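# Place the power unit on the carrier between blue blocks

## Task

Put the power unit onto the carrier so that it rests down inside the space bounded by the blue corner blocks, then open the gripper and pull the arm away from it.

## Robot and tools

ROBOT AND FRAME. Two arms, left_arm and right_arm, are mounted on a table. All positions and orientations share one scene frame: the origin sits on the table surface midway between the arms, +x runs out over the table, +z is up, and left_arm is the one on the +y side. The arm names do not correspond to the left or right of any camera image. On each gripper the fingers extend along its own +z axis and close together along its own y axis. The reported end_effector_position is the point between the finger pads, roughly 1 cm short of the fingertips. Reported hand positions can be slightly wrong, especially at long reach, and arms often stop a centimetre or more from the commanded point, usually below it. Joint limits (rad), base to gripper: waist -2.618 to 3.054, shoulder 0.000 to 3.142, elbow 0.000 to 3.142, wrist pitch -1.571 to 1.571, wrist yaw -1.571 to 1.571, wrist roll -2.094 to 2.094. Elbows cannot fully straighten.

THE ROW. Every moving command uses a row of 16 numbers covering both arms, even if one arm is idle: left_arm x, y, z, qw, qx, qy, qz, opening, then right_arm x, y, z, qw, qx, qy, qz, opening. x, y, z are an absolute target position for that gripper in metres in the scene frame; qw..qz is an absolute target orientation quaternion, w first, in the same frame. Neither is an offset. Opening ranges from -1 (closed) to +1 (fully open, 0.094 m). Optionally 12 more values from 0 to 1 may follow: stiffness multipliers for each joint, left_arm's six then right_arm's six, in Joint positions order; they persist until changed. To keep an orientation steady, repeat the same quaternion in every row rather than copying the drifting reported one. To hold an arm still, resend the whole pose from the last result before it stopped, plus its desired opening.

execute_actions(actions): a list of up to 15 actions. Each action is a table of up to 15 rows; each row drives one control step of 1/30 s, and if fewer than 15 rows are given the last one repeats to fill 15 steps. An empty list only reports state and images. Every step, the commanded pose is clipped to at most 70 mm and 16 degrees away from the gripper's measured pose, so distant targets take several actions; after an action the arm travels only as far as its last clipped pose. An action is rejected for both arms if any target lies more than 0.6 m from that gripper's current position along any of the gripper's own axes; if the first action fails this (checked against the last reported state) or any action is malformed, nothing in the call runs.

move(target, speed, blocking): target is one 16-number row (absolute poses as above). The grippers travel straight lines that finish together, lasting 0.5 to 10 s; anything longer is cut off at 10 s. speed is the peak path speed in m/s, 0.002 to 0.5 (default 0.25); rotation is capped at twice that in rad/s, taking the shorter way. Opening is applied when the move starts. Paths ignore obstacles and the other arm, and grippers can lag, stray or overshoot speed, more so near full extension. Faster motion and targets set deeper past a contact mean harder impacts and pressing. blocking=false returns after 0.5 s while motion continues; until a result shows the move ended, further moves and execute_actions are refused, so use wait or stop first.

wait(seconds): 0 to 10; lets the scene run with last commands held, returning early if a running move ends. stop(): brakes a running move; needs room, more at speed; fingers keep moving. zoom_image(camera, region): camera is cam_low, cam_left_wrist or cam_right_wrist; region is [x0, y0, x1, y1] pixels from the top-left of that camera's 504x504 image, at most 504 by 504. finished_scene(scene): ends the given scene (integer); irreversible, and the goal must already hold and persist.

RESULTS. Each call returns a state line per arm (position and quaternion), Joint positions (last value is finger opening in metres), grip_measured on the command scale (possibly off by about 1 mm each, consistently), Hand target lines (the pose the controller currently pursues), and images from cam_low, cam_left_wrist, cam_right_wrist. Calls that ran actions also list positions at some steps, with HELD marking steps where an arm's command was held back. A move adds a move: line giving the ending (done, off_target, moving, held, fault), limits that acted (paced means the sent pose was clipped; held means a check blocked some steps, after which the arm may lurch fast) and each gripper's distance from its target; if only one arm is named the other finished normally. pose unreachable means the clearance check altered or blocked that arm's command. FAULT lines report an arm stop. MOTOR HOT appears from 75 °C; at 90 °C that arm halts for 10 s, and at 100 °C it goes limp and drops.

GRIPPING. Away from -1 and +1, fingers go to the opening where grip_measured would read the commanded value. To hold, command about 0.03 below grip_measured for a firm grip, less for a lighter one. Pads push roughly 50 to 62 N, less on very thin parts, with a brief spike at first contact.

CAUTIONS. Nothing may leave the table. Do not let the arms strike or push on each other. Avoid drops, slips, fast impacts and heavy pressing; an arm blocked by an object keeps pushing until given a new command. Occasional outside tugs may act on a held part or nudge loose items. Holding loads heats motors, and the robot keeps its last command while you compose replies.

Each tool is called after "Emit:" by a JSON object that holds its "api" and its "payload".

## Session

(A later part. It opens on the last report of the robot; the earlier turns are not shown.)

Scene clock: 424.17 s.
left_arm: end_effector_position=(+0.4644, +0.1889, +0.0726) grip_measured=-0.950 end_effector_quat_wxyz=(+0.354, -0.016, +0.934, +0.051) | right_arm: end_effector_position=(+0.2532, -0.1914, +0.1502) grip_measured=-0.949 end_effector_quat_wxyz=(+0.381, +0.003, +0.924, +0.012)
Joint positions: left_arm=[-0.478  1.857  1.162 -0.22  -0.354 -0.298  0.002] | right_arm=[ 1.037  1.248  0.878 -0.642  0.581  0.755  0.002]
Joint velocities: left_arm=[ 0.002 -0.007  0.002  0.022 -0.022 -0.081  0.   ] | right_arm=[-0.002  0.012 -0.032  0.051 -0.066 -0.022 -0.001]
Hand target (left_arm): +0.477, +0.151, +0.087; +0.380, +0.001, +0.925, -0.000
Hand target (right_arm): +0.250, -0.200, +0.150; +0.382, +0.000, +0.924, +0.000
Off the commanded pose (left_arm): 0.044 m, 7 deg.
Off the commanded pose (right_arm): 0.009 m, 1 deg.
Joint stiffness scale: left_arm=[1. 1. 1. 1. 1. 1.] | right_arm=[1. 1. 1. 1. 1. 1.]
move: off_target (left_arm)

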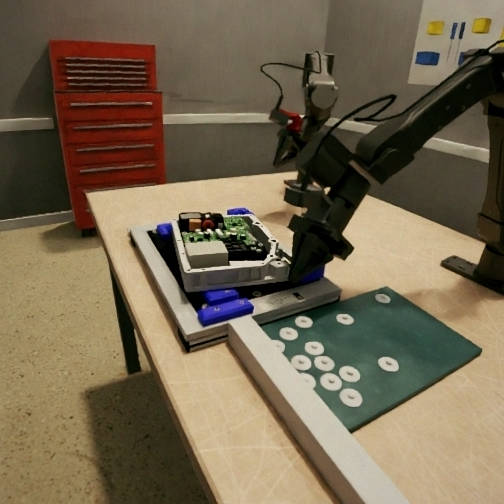

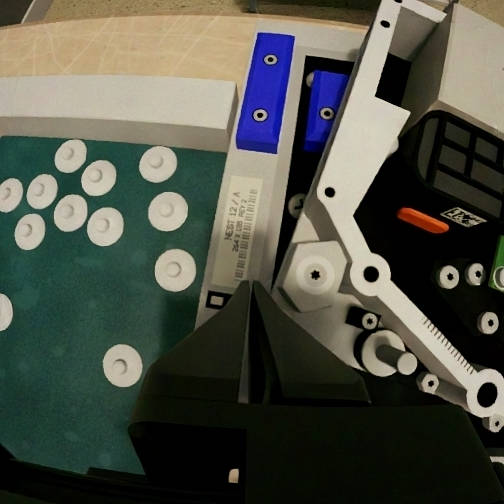

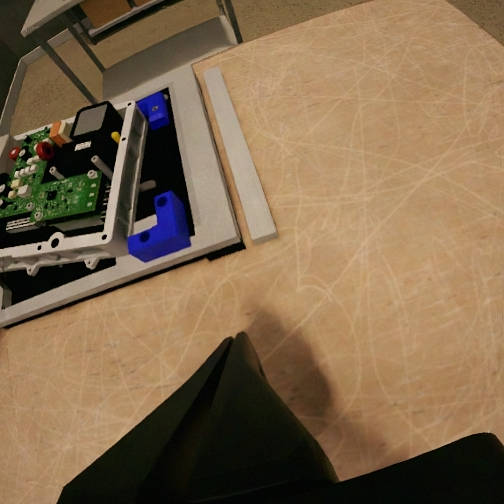

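Emit:
{"api": "move", "payload": {"target": [0.42,0.2,0.16,0.45,0,0.89,0,0.5,0.25,-0.2,0.15,0.38,0,0.92,0,-0.95], "speed": 0.08}}

Emit:
{"api": "move", "payload": {"target": [0.47,0.11,0.15,0.45,0,0.89,0,0.5,0.25,-0.2,0.15,0.38,0,0.92,0,-0.95], "speed": 0.08}}

Scene clock: 443.67 s.
left_arm: end_effector_position=(+0.4215, +0.2016, +0.1542) grip_measured=+0.499 end_effector_quat_wxyz=(+0.443, -0.004, +0.897, +0.005) | right_arm: end_effector_position=(+0.2532, -0.1914, +0.1502) grip_measured=-0.949 end_effector_quat_wxyz=(+0.381, +0.003, +0.924, +0.012)
Joint positions: left_arm=[-0.47   1.479  0.941 -0.154 -0.31  -0.24   0.07 ] | right_arm=[ 1.037  1.248  0.878 -0.642  0.581  0.755  0.002]
Joint velocities: left_arm=[ 0.012  0.002  0.002 -0.037 -0.051 -0.007 -0.001] | right_arm=[-0.017 -0.007  0.002 -0.081 -0.022 -0.066 -0.   ]
Hand target (left_arm): +0.419, +0.200, +0.160; +0.451, +0.001, +0.892, +0.000
Hand target (right_arm): +0.250, -0.200, +0.150; +0.382, +0.000, +0.924, +0.000
Off the commanded pose (left_arm): 0.006 m, 1 deg.
Off the commanded pose (right_arm): 0.009 m, 1 deg.
Joint stiffness scale: left_arm=[1. 1. 1. 1. 1. 1.] | right_arm=[1. 1. 1. 1. 1. 1.]
move: done

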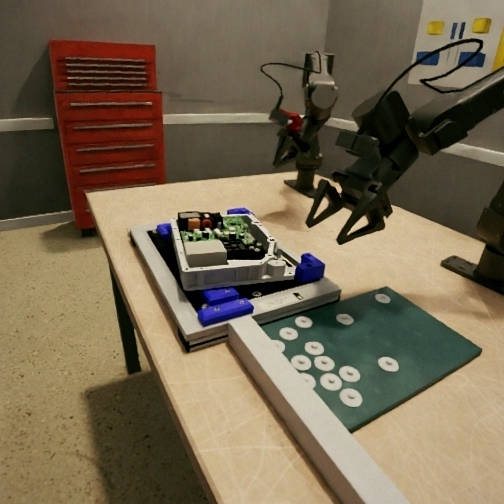

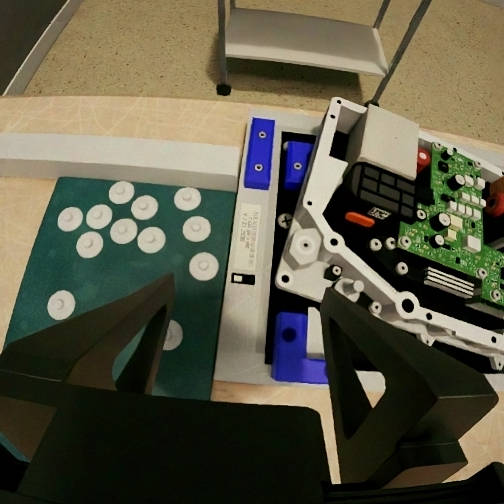

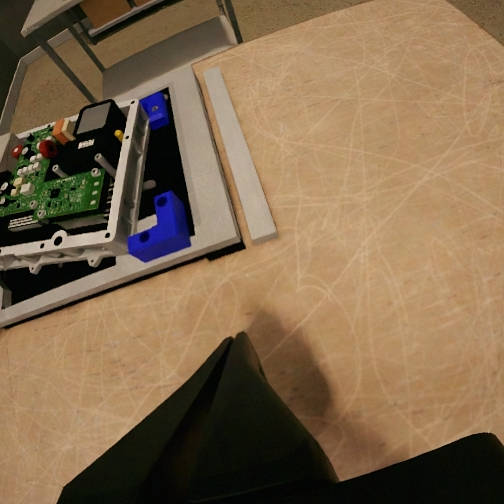

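Scene clock: 445.27 s.
left_arm: end_effector_position=(+0.4668, +0.1145, +0.1416) grip_measured=+0.499 end_effector_quat_wxyz=(+0.442, +0.006, +0.897, -0.002) | right_arm: end_effector_position=(+0.2532, -0.1914, +0.1502) grip_measured=-0.949 end_effector_quat_wxyz=(+0.381, +0.003, +0.924, +0.012)
Joint positions: left_arm=[-0.636  1.788  1.227 -0.167 -0.415 -0.342  0.07 ] | right_arm=[ 1.037  1.248  0.878 -0.642  0.581  0.755  0.002]
Joint velocities: left_arm=[-0.002 -0.002  0.007 -0.022 -0.037 -0.022 -0.   ] | right_arm=[ 0.007 -0.002  0.012 -0.051  0.007 -0.066  0.001]
Hand target (left_arm): +0.471, +0.111, +0.151; +0.451, -0.000, +0.893, -0.001
Hand target (right_arm): +0.250, -0.200, +0.150; +0.382, +0.000, +0.924, +0.000
Off the commanded pose (left_arm): 0.010 m, 1 deg.
Off the commanded pose (right_arm): 0.009 m, 1 deg.
Joint stiffness scale: left_arm=[1. 1. 1. 1. 1. 1.] | right_arm=[1. 1. 1. 1. 1. 1.]
move: done

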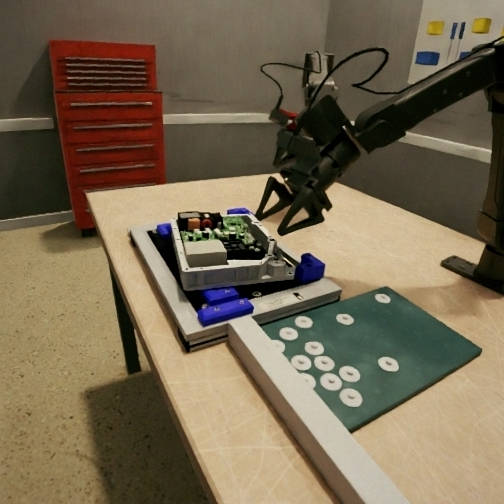

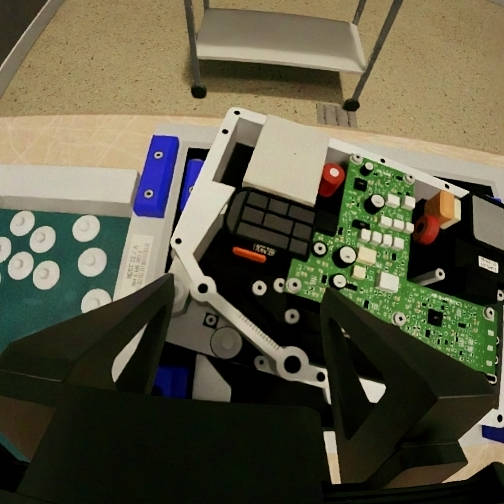

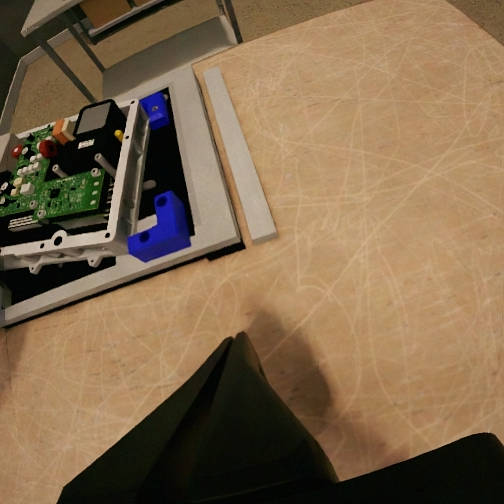

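Emit:
{"api": "move", "payload": {"target": [0.535,0.10,0.125,0.443,0.155,0.877,-0.078,0.5,0.25,-0.2,0.15,0.38,0,0.92,0,-0.95], "speed": 0.05}}

Scene clock: 457.87 s.
left_arm: end_effector_position=(+0.5242, +0.1017, +0.1136) grip_measured=+0.499 end_effector_quat_wxyz=(+0.428, +0.156, +0.887, -0.073) | right_arm: end_effector_position=(+0.2532, -0.1915, +0.1502) grip_measured=-0.949 end_effector_quat_wxyz=(+0.381, +0.003, +0.924, +0.012)
Joint positions: left_arm=[-0.483  1.979  1.364 -0.057 -0.038 -0.025  0.07 ] | right_arm=[ 1.037  1.248  0.878 -0.642  0.581  0.755  0.002]
Joint velocities: left_arm=[ 0.002 -0.007  0.012  0.037  0.022  0.051 -0.001] | right_arm=[ 0.002 -0.022  0.007 -0.037 -0.066  0.007 -0.   ]
Hand target (left_arm): +0.535, +0.101, +0.126; +0.445, +0.156, +0.879, -0.077
Hand target (right_arm): +0.250, -0.200, +0.150; +0.382, +0.000, +0.924, -0.000
Off the commanded pose (left_arm): 0.016 m, 2 deg.
Off the commanded pose (right_arm): 0.009 m, 1 deg.
Joint stiffness scale: left_arm=[1. 1. 1. 1. 1. 1.] | right_arm=[1. 1. 1. 1. 1. 1.]
move: off_target (left_arm)

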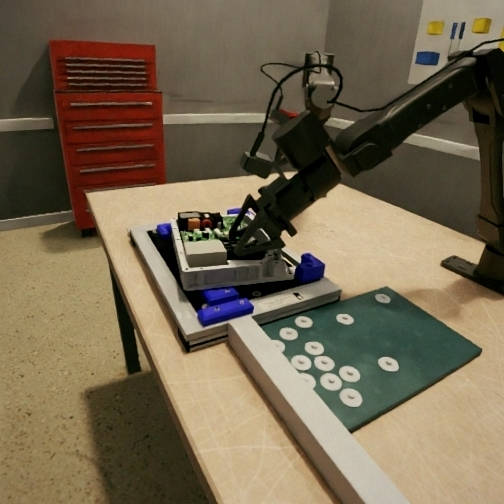

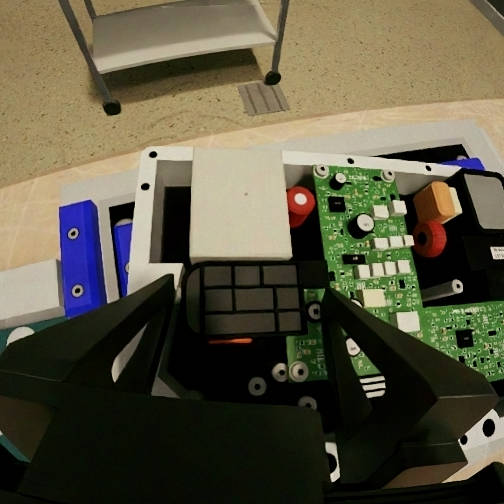

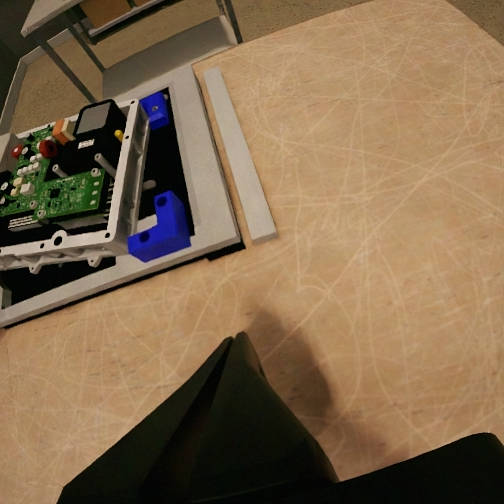

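Emit:
{"api": "move", "payload": {"target": [0.58,0.088,0.112,0.443,0.155,0.877,-0.078,0.5,0.25,-0.2,0.15,0.38,0,0.92,0,-0.95], "speed": 0.03}}

Scene clock: 464.47 s.
left_arm: end_effector_position=(+0.5681, +0.1035, +0.1130) grip_measured=+0.500 end_effector_quat_wxyz=(+0.427, +0.154, +0.889, -0.065) | right_arm: end_effector_position=(+0.2532, -0.1914, +0.1502) grip_measured=-0.949 end_effector_quat_wxyz=(+0.381, +0.003, +0.924, +0.012)
Joint positions: left_arm=[-0.449  2.128  1.591 -0.142 -0.028 -0.001  0.07 ] | right_arm=[ 1.037  1.248  0.878 -0.642  0.581  0.755  0.002]
Joint velocities: left_arm=[ 0.012  0.007 -0.012 -0.007  0.007 -0.007 -0.   ] | right_arm=[ 0.002 -0.002  0.012 -0.037 -0.022  0.081 -0.   ]
Hand target (left_arm): +0.578, +0.089, +0.113; +0.444, +0.156, +0.879, -0.078
Hand target (right_arm): +0.250, -0.200, +0.150; +0.382, +0.000, +0.924, +0.000
Off the commanded pose (left_arm): 0.020 m, 3 deg.
Off the commanded pose (right_arm): 0.009 m, 1 deg.
Joint stiffness scale: left_arm=[1. 1. 1. 1. 1. 1.] | right_arm=[1. 1. 1. 1. 1. 1.]
move: off_target (left_arm)

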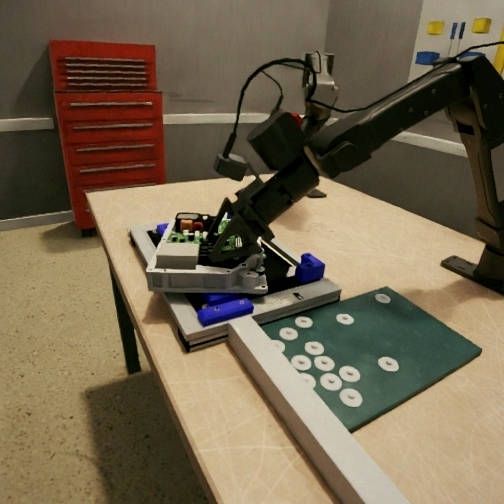

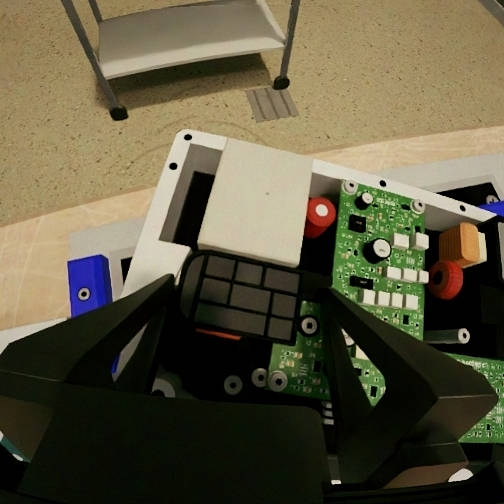

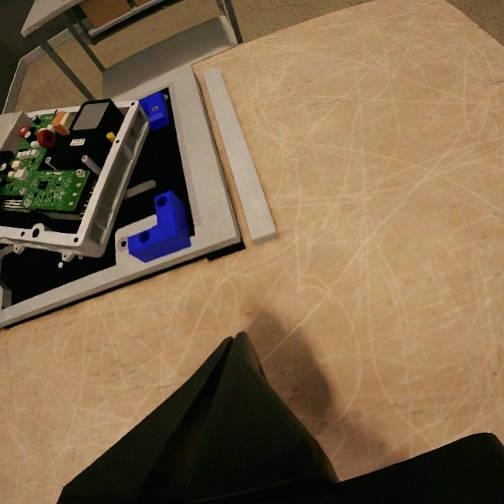

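Emit:
{"api": "move", "payload": {"target": [0.568,0.103,0.108,0.427,0.154,0.889,-0.065,-0.1,0.25,-0.2,0.15,0.38,0,0.92,0,-0.95], "speed": 0.02}}

Scene clock: 471.07 s.
left_arm: end_effector_position=(+0.5702, +0.1084, +0.1134) grip_measured=+0.223 end_effector_quat_wxyz=(+0.429, +0.150, +0.889, -0.059) | right_arm: end_effector_position=(+0.2532, -0.1914, +0.1502) grip_measured=-0.949 end_effector_quat_wxyz=(+0.381, +0.003, +0.924, +0.012)
Joint positions: left_arm=[-0.443  2.128  1.591 -0.14  -0.036  0.001  0.057] | right_arm=[ 1.037  1.248  0.878 -0.642  0.581  0.755  0.002]
Joint velocities: left_arm=[-0.027  0.007 -0.012 -0.037 -0.037 -0.022 -0.   ] | right_arm=[ 0.007  0.002 -0.002 -0.081 -0.066 -0.095 -0.   ]
Hand target (left_arm): +0.568, +0.103, +0.108; +0.427, +0.154, +0.889, -0.065
Hand target (right_arm): +0.250, -0.200, +0.150; +0.382, +0.000, +0.924, +0.000
Off the commanded pose (left_arm): 0.008 m, 1 deg.
Off the commanded pose (right_arm): 0.009 m, 1 deg.
Joint stiffness scale: left_arm=[1. 1. 1. 1. 1. 1.] | right_arm=[1. 1. 1. 1. 1. 1.]
move: done

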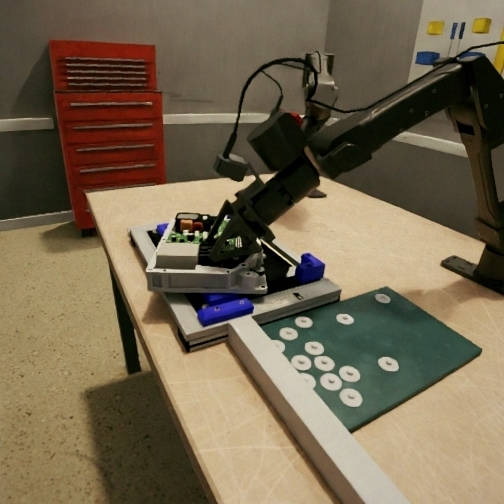

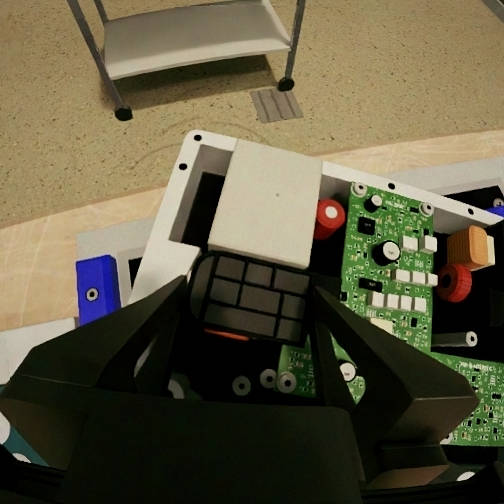

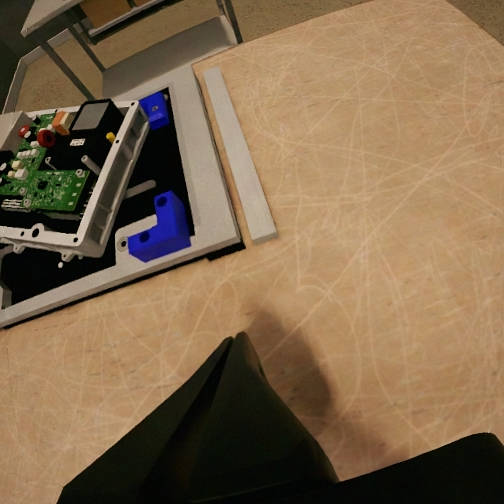

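Emit:
{"api": "move", "payload": {"target": [0.53,0.075,0.128,0.43,-0.03,0.90,0.015,-0.1,0.25,-0.2,0.15,0.38,0,0.92,0,-0.95], "speed": 0.02}}

Scene clock: 493.40 s.
left_arm: end_effector_position=(+0.5271, +0.0796, +0.1173) grip_measured=-0.099 end_effector_quat_wxyz=(+0.420, -0.026, +0.907, +0.014) | right_arm: end_effector_position=(+0.2532, -0.1915, +0.1502) grip_measured=-0.949 end_effector_quat_wxyz=(+0.381, +0.003, +0.924, +0.012)
Joint positions: left_arm=[-0.645  2.108  1.619 -0.314 -0.456 -0.422  0.042] | right_arm=[ 1.037  1.248  0.878 -0.642  0.581  0.755  0.002]
Joint velocities: left_arm=[ 0.007 -0.007 -0.007 -0.066 -0.081 -0.022  0.   ] | right_arm=[-0.002  0.007 -0.007  0.037 -0.081 -0.037 -0.   ]
Hand target (left_arm): +0.530, +0.074, +0.127; +0.430, -0.031, +0.902, +0.014
Hand target (right_arm): +0.250, -0.200, +0.150; +0.382, +0.000, +0.924, -0.000
Off the commanded pose (left_arm): 0.012 m, 1 deg.
Off the commanded pose (right_arm): 0.009 m, 1 deg.
Joint stiffness scale: left_arm=[1. 1. 1. 1. 1. 1.] | right_arm=[1. 1. 1. 1. 1. 1.]
move: off_target (left_arm)

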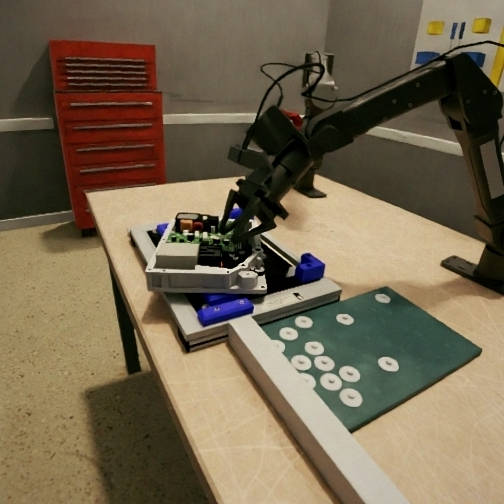

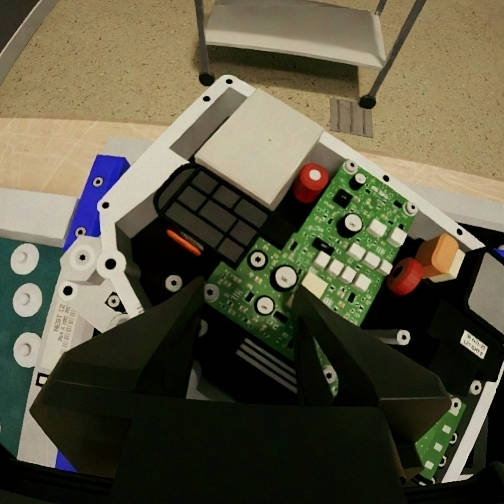

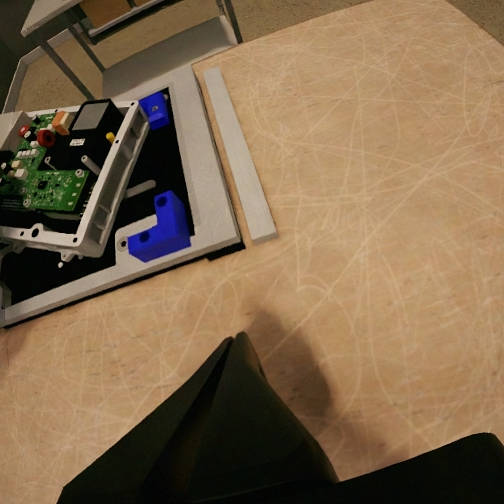

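Emit:
{"api": "move", "payload": {"target": [0.55,0.125,0.135,0.43,0,0.90,0,-0.95,0.25,-0.2,0.15,0.38,0,0.92,0,-0.95], "speed": 0.04}}

Emit:
{"api": "move", "payload": {"target": [0.55,0.125,0.10,0.43,0,0.90,0,-0.95,0.25,-0.2,0.15,0.38,0,0.92,0,-0.95], "speed": 0.03}}

Scene clock: 509.60 s.
left_arm: end_effector_position=(+0.5489, +0.1221, +0.1214) grip_measured=-0.949 end_effector_quat_wxyz=(+0.419, +0.001, +0.908, +0.006) | right_arm: end_effector_position=(+0.2532, -0.1914, +0.1502) grip_measured=-0.949 end_effector_quat_wxyz=(+0.381, +0.003, +0.924, +0.012)
Joint positions: left_arm=[-0.525  2.082  1.587 -0.261 -0.334 -0.285  0.002] | right_arm=[ 1.037  1.248  0.878 -0.642  0.581  0.755  0.002]
Joint velocities: left_arm=[-0.002  0.007  0.012  0.007  0.007 -0.022 -0.   ] | right_arm=[-0.002 -0.017 -0.007 -0.022  0.022 -0.037 -0.   ]
Hand target (left_arm): +0.549, +0.125, +0.135; +0.432, +0.000, +0.902, +0.001
Hand target (right_arm): +0.250, -0.200, +0.150; +0.382, +0.000, +0.924, +0.000
Off the commanded pose (left_arm): 0.014 m, 2 deg.
Off the commanded pose (right_arm): 0.009 m, 1 deg.
Joint stiffness scale: left_arm=[1. 1. 1. 1. 1. 1.] | right_arm=[1. 1. 1. 1. 1. 1.]
move: off_target (left_arm)

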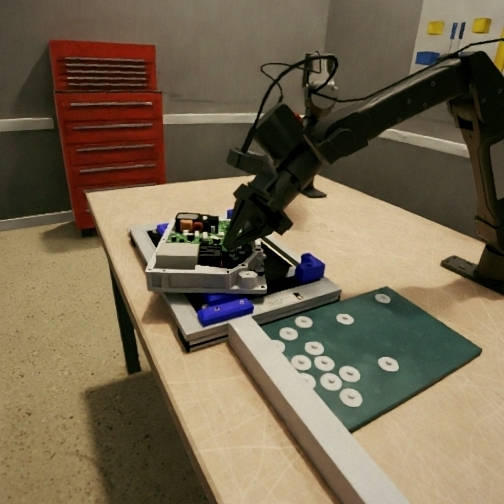

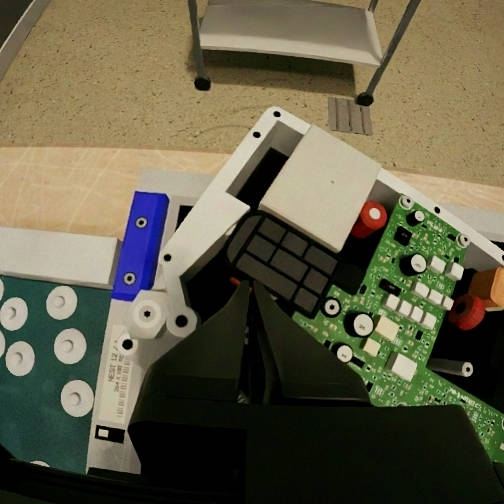

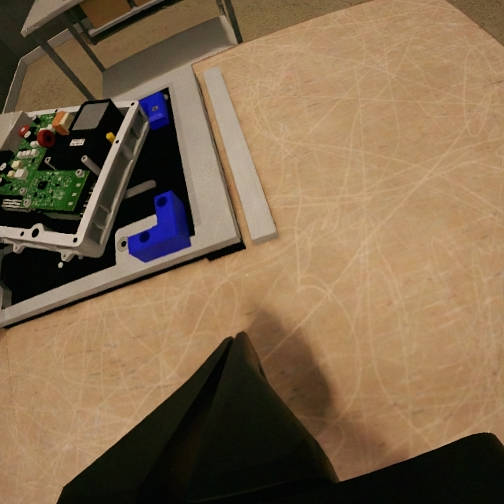

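Scene clock: 510.80 s.
left_arm: end_effector_position=(+0.5495, +0.1212, +0.1094) grip_measured=-0.949 end_effector_quat_wxyz=(+0.435, -0.002, +0.900, -0.003) | right_arm: end_effector_position=(+0.2532, -0.1914, +0.1502) grip_measured=-0.949 end_effector_quat_wxyz=(+0.381, +0.003, +0.924, +0.012)
Joint positions: left_arm=[-0.525  2.082  1.508 -0.142 -0.33  -0.284  0.002] | right_arm=[ 1.037  1.248  0.878 -0.642  0.581  0.755  0.002]
Joint velocities: left_arm=[ 0.012  0.002  0.002  0.007 -0.022  0.022  0.001] | right_arm=[ 0.007 -0.002  0.012 -0.022 -0.051 -0.037  0.   ]
Hand target (left_arm): +0.550, +0.125, +0.100; +0.431, +0.000, +0.902, +0.000
Hand target (right_arm): +0.250, -0.200, +0.150; +0.382, +0.000, +0.924, +0.000
Off the commanded pose (left_arm): 0.010 m, 1 deg.
Off the commanded pose (right_arm): 0.009 m, 1 deg.
Joint stiffness scale: left_arm=[1. 1. 1. 1. 1. 1.] | right_arm=[1. 1. 1. 1. 1. 1.]
move: done

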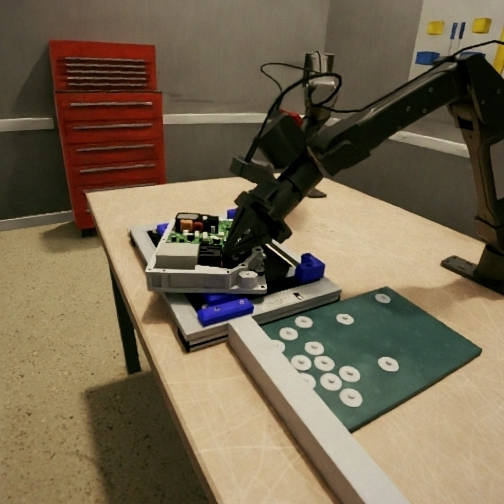

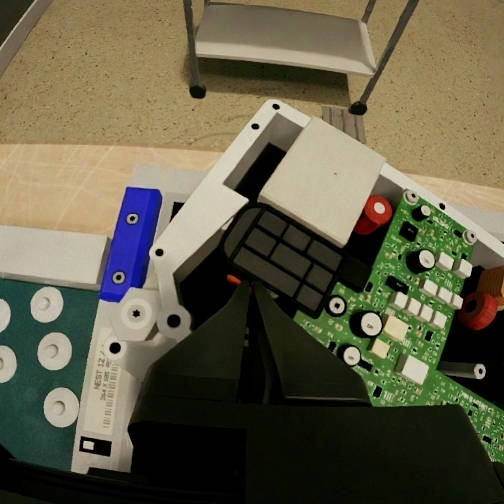

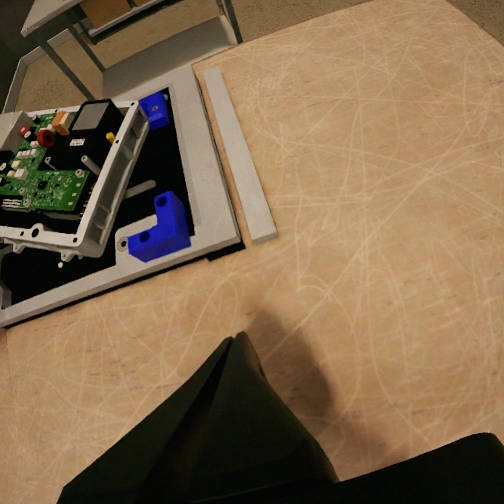

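Tip is inside. Pull back.

Emit:
{"api": "move", "payload": {"target": [0.46,0.125,0.095,0.43,0,0.90,0,-0.95,0.25,-0.2,0.15,0.38,0,0.92,0,-0.95], "speed": 0.02}}

Scene clock: 519.43 s.
left_arm: end_effector_position=(+0.4645, +0.1241, +0.0813) grip_measured=-0.949 end_effector_quat_wxyz=(+0.420, +0.003, +0.907, +0.002) | right_arm: end_effector_position=(+0.2532, -0.1914, +0.1502) grip_measured=-0.949 end_effector_quat_wxyz=(+0.381, +0.003, +0.924, +0.012)
Joint positions: left_arm=[-0.612  1.871  1.112 -0.015 -0.388 -0.347  0.002] | right_arm=[ 1.037  1.248  0.878 -0.642  0.581  0.755  0.002]
Joint velocities: left_arm=[-0.002 -0.017 -0.002  0.007  0.022 -0.022 -0.001] | right_arm=[-0.007 -0.012 -0.007  0.051  0.022  0.051  0.   ]
Hand target (left_arm): +0.461, +0.123, +0.094; +0.431, -0.001, +0.902, -0.001
Hand target (right_arm): +0.250, -0.200, +0.150; +0.382, +0.000, +0.924, +0.000
Off the commanded pose (left_arm): 0.014 m, 1 deg.
Off the commanded pose (right_arm): 0.009 m, 1 deg.
Joint stiffness scale: left_arm=[1. 1. 1. 1. 1. 1.] | right_arm=[1. 1. 1. 1. 1. 1.]
move: off_target (left_arm)

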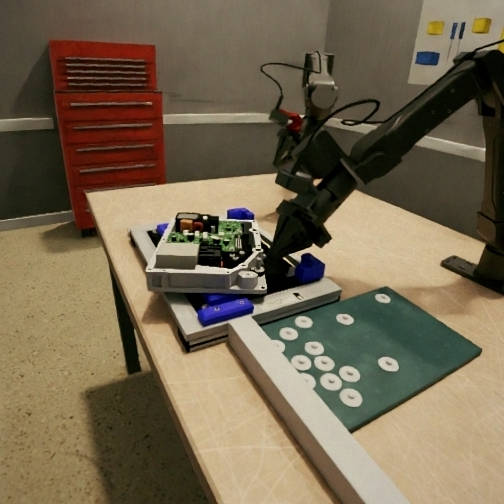

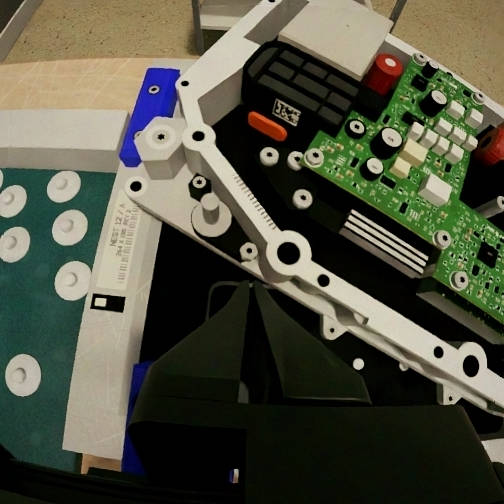

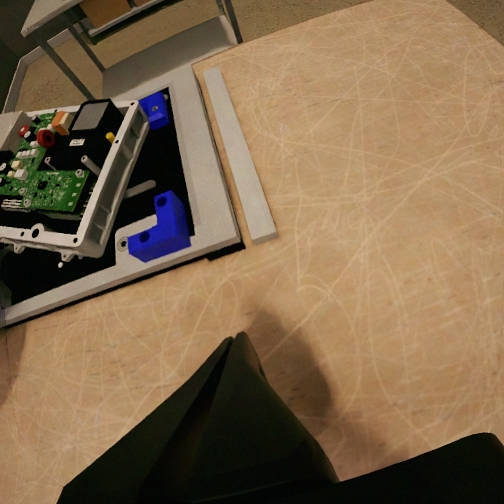

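Emit:
{"api": "move", "payload": {"target": [0.52,0.11,0.17,0.433,0.246,0.855,-0.124,0.5,0.25,-0.2,0.15,0.38,0,0.92,0,-0.95], "speed": 0.08}}

Emit:
{"api": "move", "payload": {"target": [0.60,0.085,0.165,0.433,0.246,0.855,-0.124,0.5,0.25,-0.2,0.15,0.38,0,0.92,0,-0.95], "speed": 0.05}}

Scene clock: 538.10 s.
left_arm: end_effector_position=(+0.5117, +0.1108, +0.1618) grip_measured=+0.499 end_effector_quat_wxyz=(+0.426, +0.246, +0.862, -0.121) | right_arm: end_effector_position=(+0.2532, -0.1915, +0.1502) grip_measured=-0.949 end_effector_quat_wxyz=(+0.381, +0.003, +0.924, +0.012)
Joint positions: left_arm=[-0.4    1.877  1.411 -0.202  0.196  0.153  0.07 ] | right_arm=[ 1.037  1.248  0.878 -0.642  0.581  0.755  0.002]
Joint velocities: left_arm=[-0.012  0.002 -0.012  0.066 -0.095  0.022 -0.   ] | right_arm=[-0.012 -0.022 -0.002 -0.022  0.066  0.095  0.001]
Hand target (left_arm): +0.518, +0.112, +0.171; +0.435, +0.248, +0.857, -0.123
Hand target (right_arm): +0.250, -0.200, +0.150; +0.382, +0.000, +0.924, -0.000
Off the commanded pose (left_arm): 0.012 m, 1 deg.
Off the commanded pose (right_arm): 0.009 m, 1 deg.
Joint stiffness scale: left_arm=[1. 1. 1. 1. 1. 1.] | right_arm=[1. 1. 1. 1. 1. 1.]
move: off_target (left_arm)

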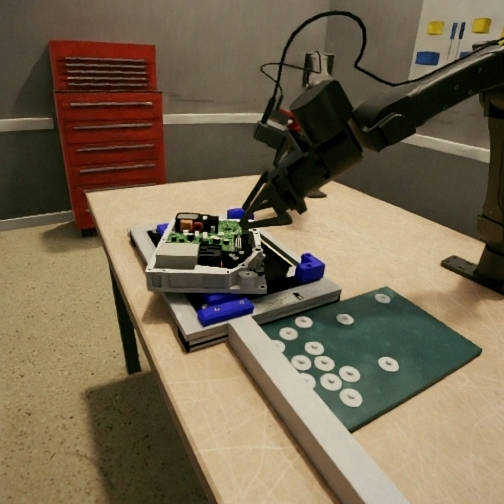

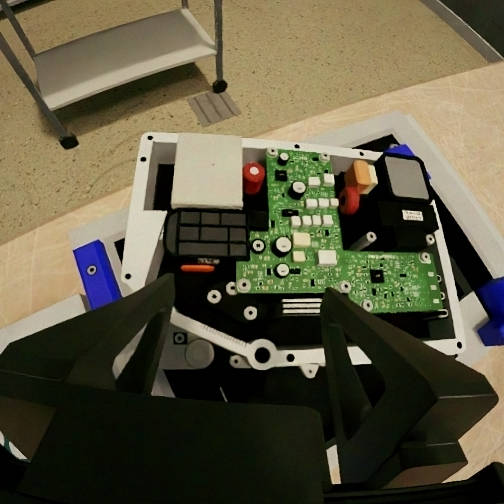

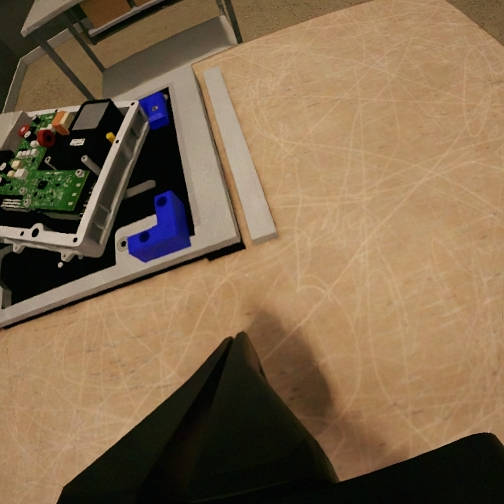

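Scene clock: 540.33 s.
left_arm: end_effector_position=(+0.5942, +0.0843, +0.1556) grip_measured=+0.499 end_effector_quat_wxyz=(+0.426, +0.246, +0.862, -0.122) | right_arm: end_effector_position=(+0.2532, -0.1914, +0.1502) grip_measured=-0.949 end_effector_quat_wxyz=(+0.381, +0.003, +0.924, +0.012)
Joint positions: left_arm=[-0.4    2.226  1.905 -0.348  0.198  0.154  0.07 ] | right_arm=[ 1.037  1.248  0.878 -0.642  0.581  0.755  0.002]
Joint velocities: left_arm=[-0.002 -0.002 -0.002 -0.051 -0.051 -0.007  0.   ] | right_arm=[ 0.002  0.007  0.002  0.007 -0.022  0.007 -0.   ]
Hand target (left_arm): +0.600, +0.087, +0.166; +0.435, +0.247, +0.857, -0.124
Hand target (right_arm): +0.250, -0.200, +0.150; +0.382, +0.000, +0.924, +0.000
Off the commanded pose (left_arm): 0.011 m, 1 deg.
Off the commanded pose (right_arm): 0.009 m, 1 deg.
Joint stiffness scale: left_arm=[1. 1. 1. 1. 1. 1.] | right_arm=[1. 1. 1. 1. 1. 1.]
move: off_target (left_arm)

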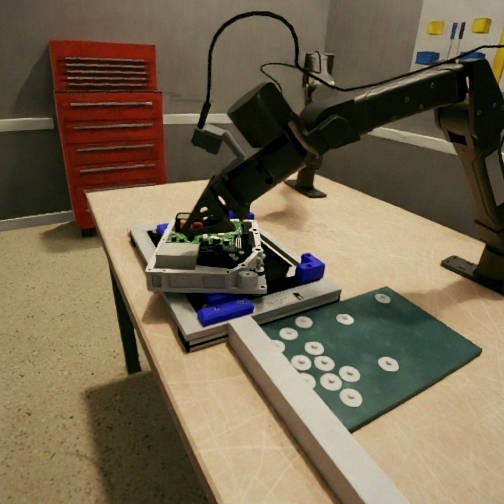

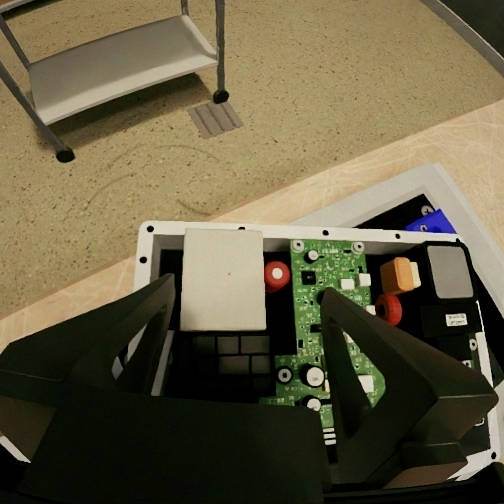

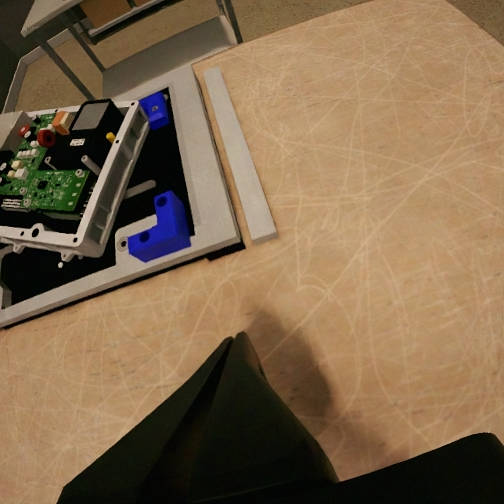

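Emit:
{"api": "move", "payload": {"target": [0.608,0.10,0.16,0.433,0.246,0.855,-0.124,0.5,0.25,-0.2,0.15,0.38,0,0.92,0,-0.95], "speed": 0.03}}

Emit:
{"api": "move", "payload": {"target": [0.605,0.10,0.122,0.433,0.246,0.855,-0.124,0.5,0.25,-0.2,0.15,0.38,0,0.92,0,-0.95], "speed": 0.02}}

Scene clock: 550.73 s.
left_arm: end_effector_position=(+0.5996, +0.0997, +0.1435) grip_measured=+0.499 end_effector_quat_wxyz=(+0.417, +0.244, +0.867, -0.121) | right_arm: end_effector_position=(+0.2532, -0.1915, +0.1502) grip_measured=-0.949 end_effector_quat_wxyz=(+0.381, +0.003, +0.924, +0.012)
Joint positions: left_arm=[-0.367  2.246  1.905 -0.351  0.22   0.17   0.07 ] | right_arm=[ 1.037  1.248  0.878 -0.642  0.581  0.755  0.002]
Joint velocities: left_arm=[-0.017  0.002  0.007  0.081  0.022  0.022  0.001] | right_arm=[ 0.017 -0.002 -0.012  0.007  0.007 -0.051 -0.001]
Hand target (left_arm): +0.607, +0.101, +0.160; +0.435, +0.247, +0.857, -0.124
Hand target (right_arm): +0.250, -0.200, +0.150; +0.382, +0.000, +0.924, -0.000
Off the commanded pose (left_arm): 0.019 m, 2 deg.
Off the commanded pose (right_arm): 0.009 m, 1 deg.
Joint stiffness scale: left_arm=[1. 1. 1. 1. 1. 1.] | right_arm=[1. 1. 1. 1. 1. 1.]
move: off_target (left_arm)

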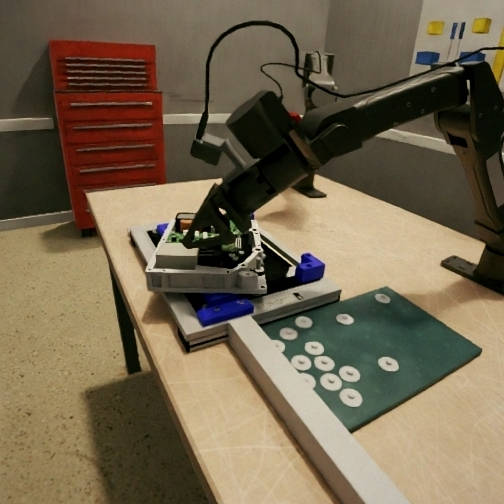

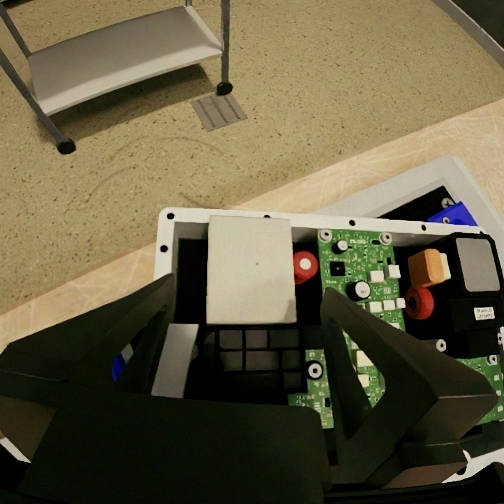

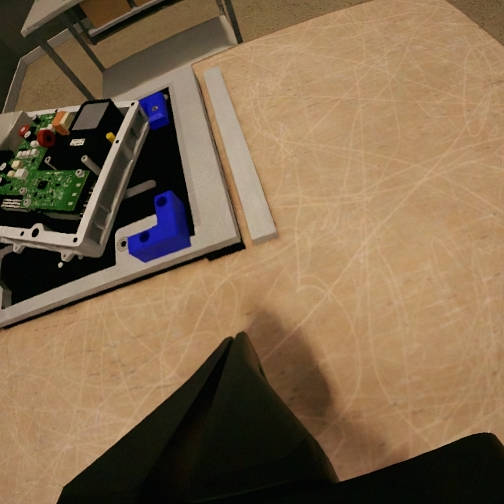

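Scene clock: 552.20 s.
left_arm: end_effector_position=(+0.6042, +0.0982, +0.1241) grip_measured=+0.499 end_effector_quat_wxyz=(+0.431, +0.244, +0.860, -0.122) | right_arm: end_effector_position=(+0.2532, -0.1914, +0.1502) grip_measured=-0.949 end_effector_quat_wxyz=(+0.381, +0.003, +0.924, +0.012)
Joint positions: left_arm=[-0.367  2.263  1.831 -0.228  0.221  0.17   0.07 ] | right_arm=[ 1.037  1.248  0.878 -0.642  0.581  0.755  0.002]
Joint velocities: left_arm=[ 0.002 -0.007 -0.017  0.022  0.051 -0.037 -0.001] | right_arm=[-0.012  0.002 -0.007 -0.037  0.007  0.022 -0.001]
Hand target (left_arm): +0.605, +0.100, +0.122; +0.434, +0.247, +0.857, -0.124
Hand target (right_arm): +0.250, -0.200, +0.150; +0.382, +0.000, +0.924, +0.000
Off the commanded pose (left_arm): 0.003 m, 1 deg.
Off the commanded pose (right_arm): 0.009 m, 1 deg.
Joint stiffness scale: left_arm=[1. 1. 1. 1. 1. 1.] | right_arm=[1. 1. 1. 1. 1. 1.]
move: done

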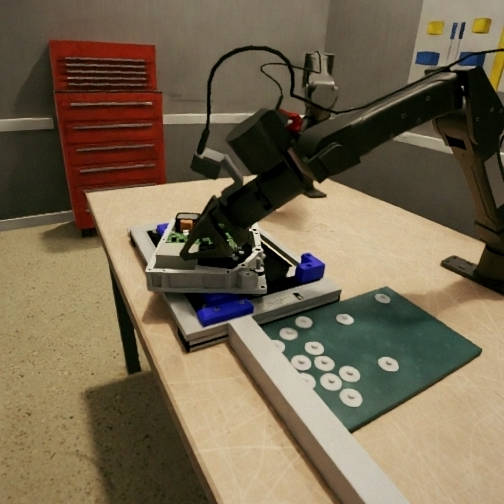

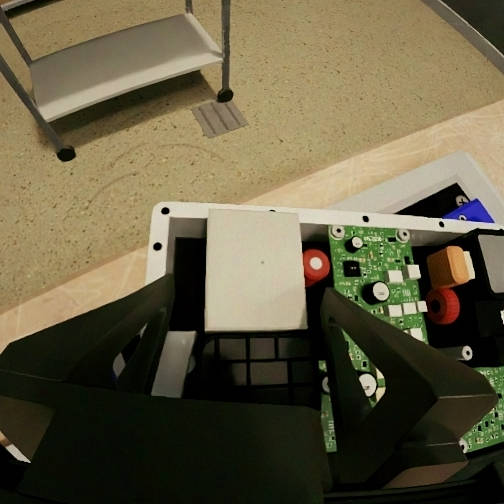

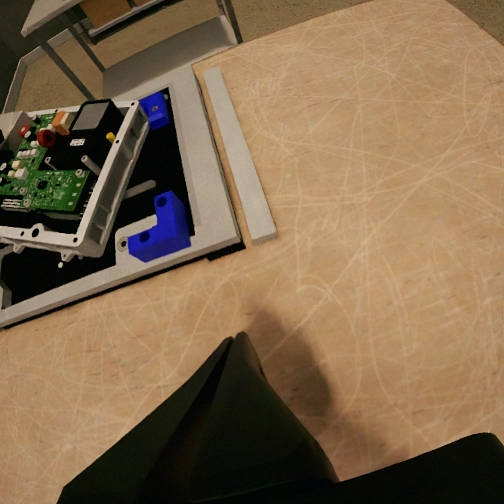

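Advance along the approach axis 2cm and down.

Emit:
{"api": "move", "payload": {"target": [0.618,0.09,0.108,0.433,0.246,0.855,-0.124,0.5,0.25,-0.2,0.15,0.38,0,0.92,0,-0.95], "speed": 0.015}}

Emit:
{"api": "move", "payload": {"target": [0.618,0.09,0.108,0.433,0.246,0.855,-0.124,0.0,0.25,-0.2,0.15,0.38,0,0.92,0,-0.95], "speed": 0.015}}

Scene clock: 559.73 s.
left_arm: end_effector_position=(+0.6169, +0.0944, +0.1114) grip_measured=+0.499 end_effector_quat_wxyz=(+0.439, +0.244, +0.856, -0.122) | right_arm: end_effector_position=(+0.2532, -0.1914, +0.1502) grip_measured=-0.949 end_effector_quat_wxyz=(+0.381, +0.003, +0.924, +0.012)
Joint positions: left_arm=[-0.367  2.323  1.869 -0.19   0.222  0.169  0.07 ] | right_arm=[ 1.037  1.248  0.878 -0.642  0.581  0.755  0.002]
Joint velocities: left_arm=[-0.017  0.022 -0.022 -0.022 -0.11   0.007  0.001] | right_arm=[-0.007 -0.012 -0.002  0.007  0.037 -0.022  0.001]
Hand target (left_arm): +0.618, +0.090, +0.108; +0.435, +0.246, +0.857, -0.124
Hand target (right_arm): +0.250, -0.200, +0.150; +0.382, +0.000, +0.924, +0.000
Off the commanded pose (left_arm): 0.006 m, 1 deg.
Off the commanded pose (right_arm): 0.009 m, 1 deg.
Joint stiffness scale: left_arm=[1. 1. 1. 1. 1. 1.] | right_arm=[1. 1. 1. 1. 1. 1.]
move: done

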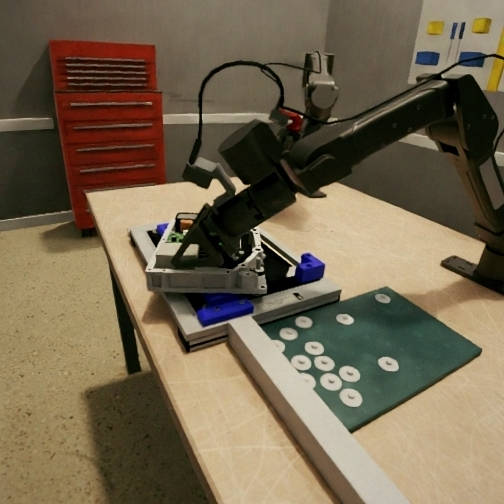

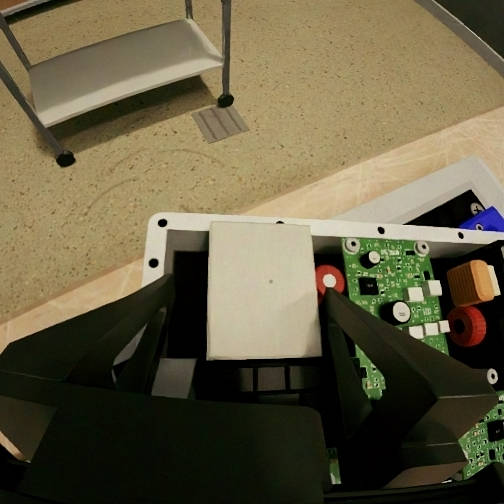

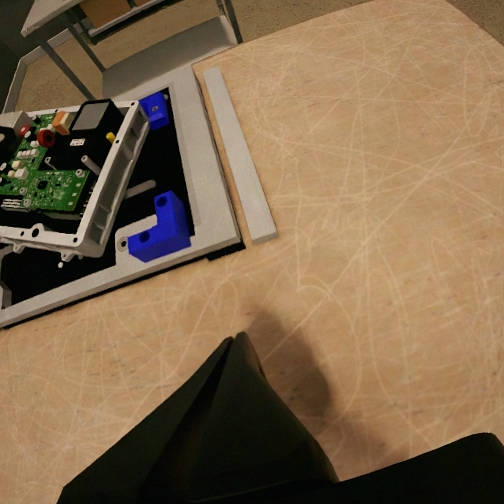

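Scene clock: 560.77 s.
left_arm: end_effector_position=(+0.6152, +0.0896, +0.1110) grip_measured=+0.093 end_effector_quat_wxyz=(+0.437, +0.245, +0.856, -0.129) | right_arm: end_effector_position=(+0.2532, -0.1914, +0.1502) grip_measured=-0.949 end_effector_quat_wxyz=(+0.381, +0.003, +0.924, +0.012)
Joint positions: left_arm=[-0.373  2.324  1.869 -0.189  0.232  0.162  0.051] | right_arm=[ 1.037  1.248  0.878 -0.642  0.581  0.755  0.002]
Joint velocities: left_arm=[-0.017 -0.007 -0.002 -0.125 -0.037  0.022  0.   ] | right_arm=[ 0.002  0.002  0.002 -0.051  0.007  0.007 -0.   ]
Hand target (left_arm): +0.618, +0.090, +0.108; +0.434, +0.247, +0.857, -0.124
Hand target (right_arm): +0.250, -0.200, +0.150; +0.382, +0.000, +0.924, +0.000
Off the commanded pose (left_arm): 0.004 m, 1 deg.
Off the commanded pose (right_arm): 0.009 m, 1 deg.
Joint stiffness scale: left_arm=[1. 1. 1. 1. 1. 1.] | right_arm=[1. 1. 1. 1. 1. 1.]
move: done

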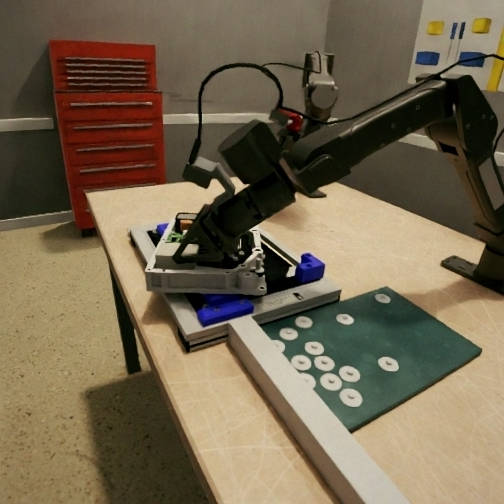

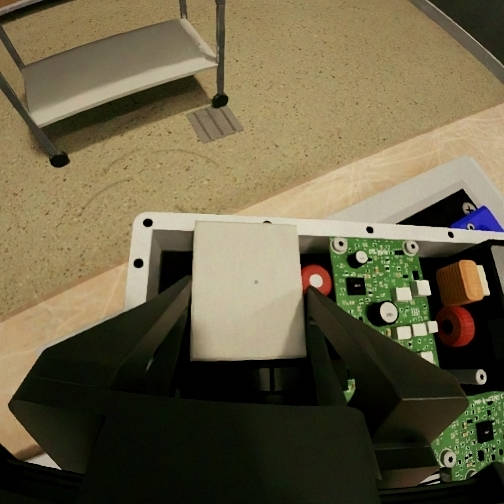

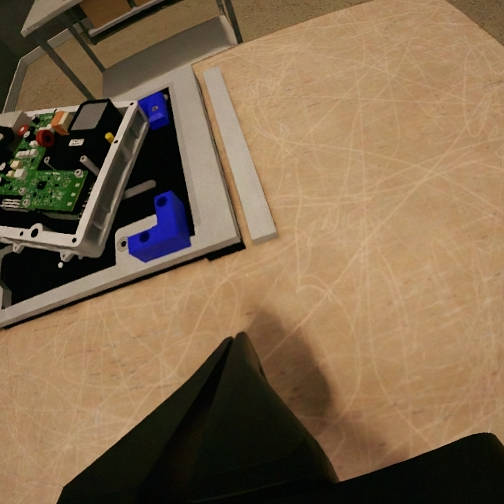

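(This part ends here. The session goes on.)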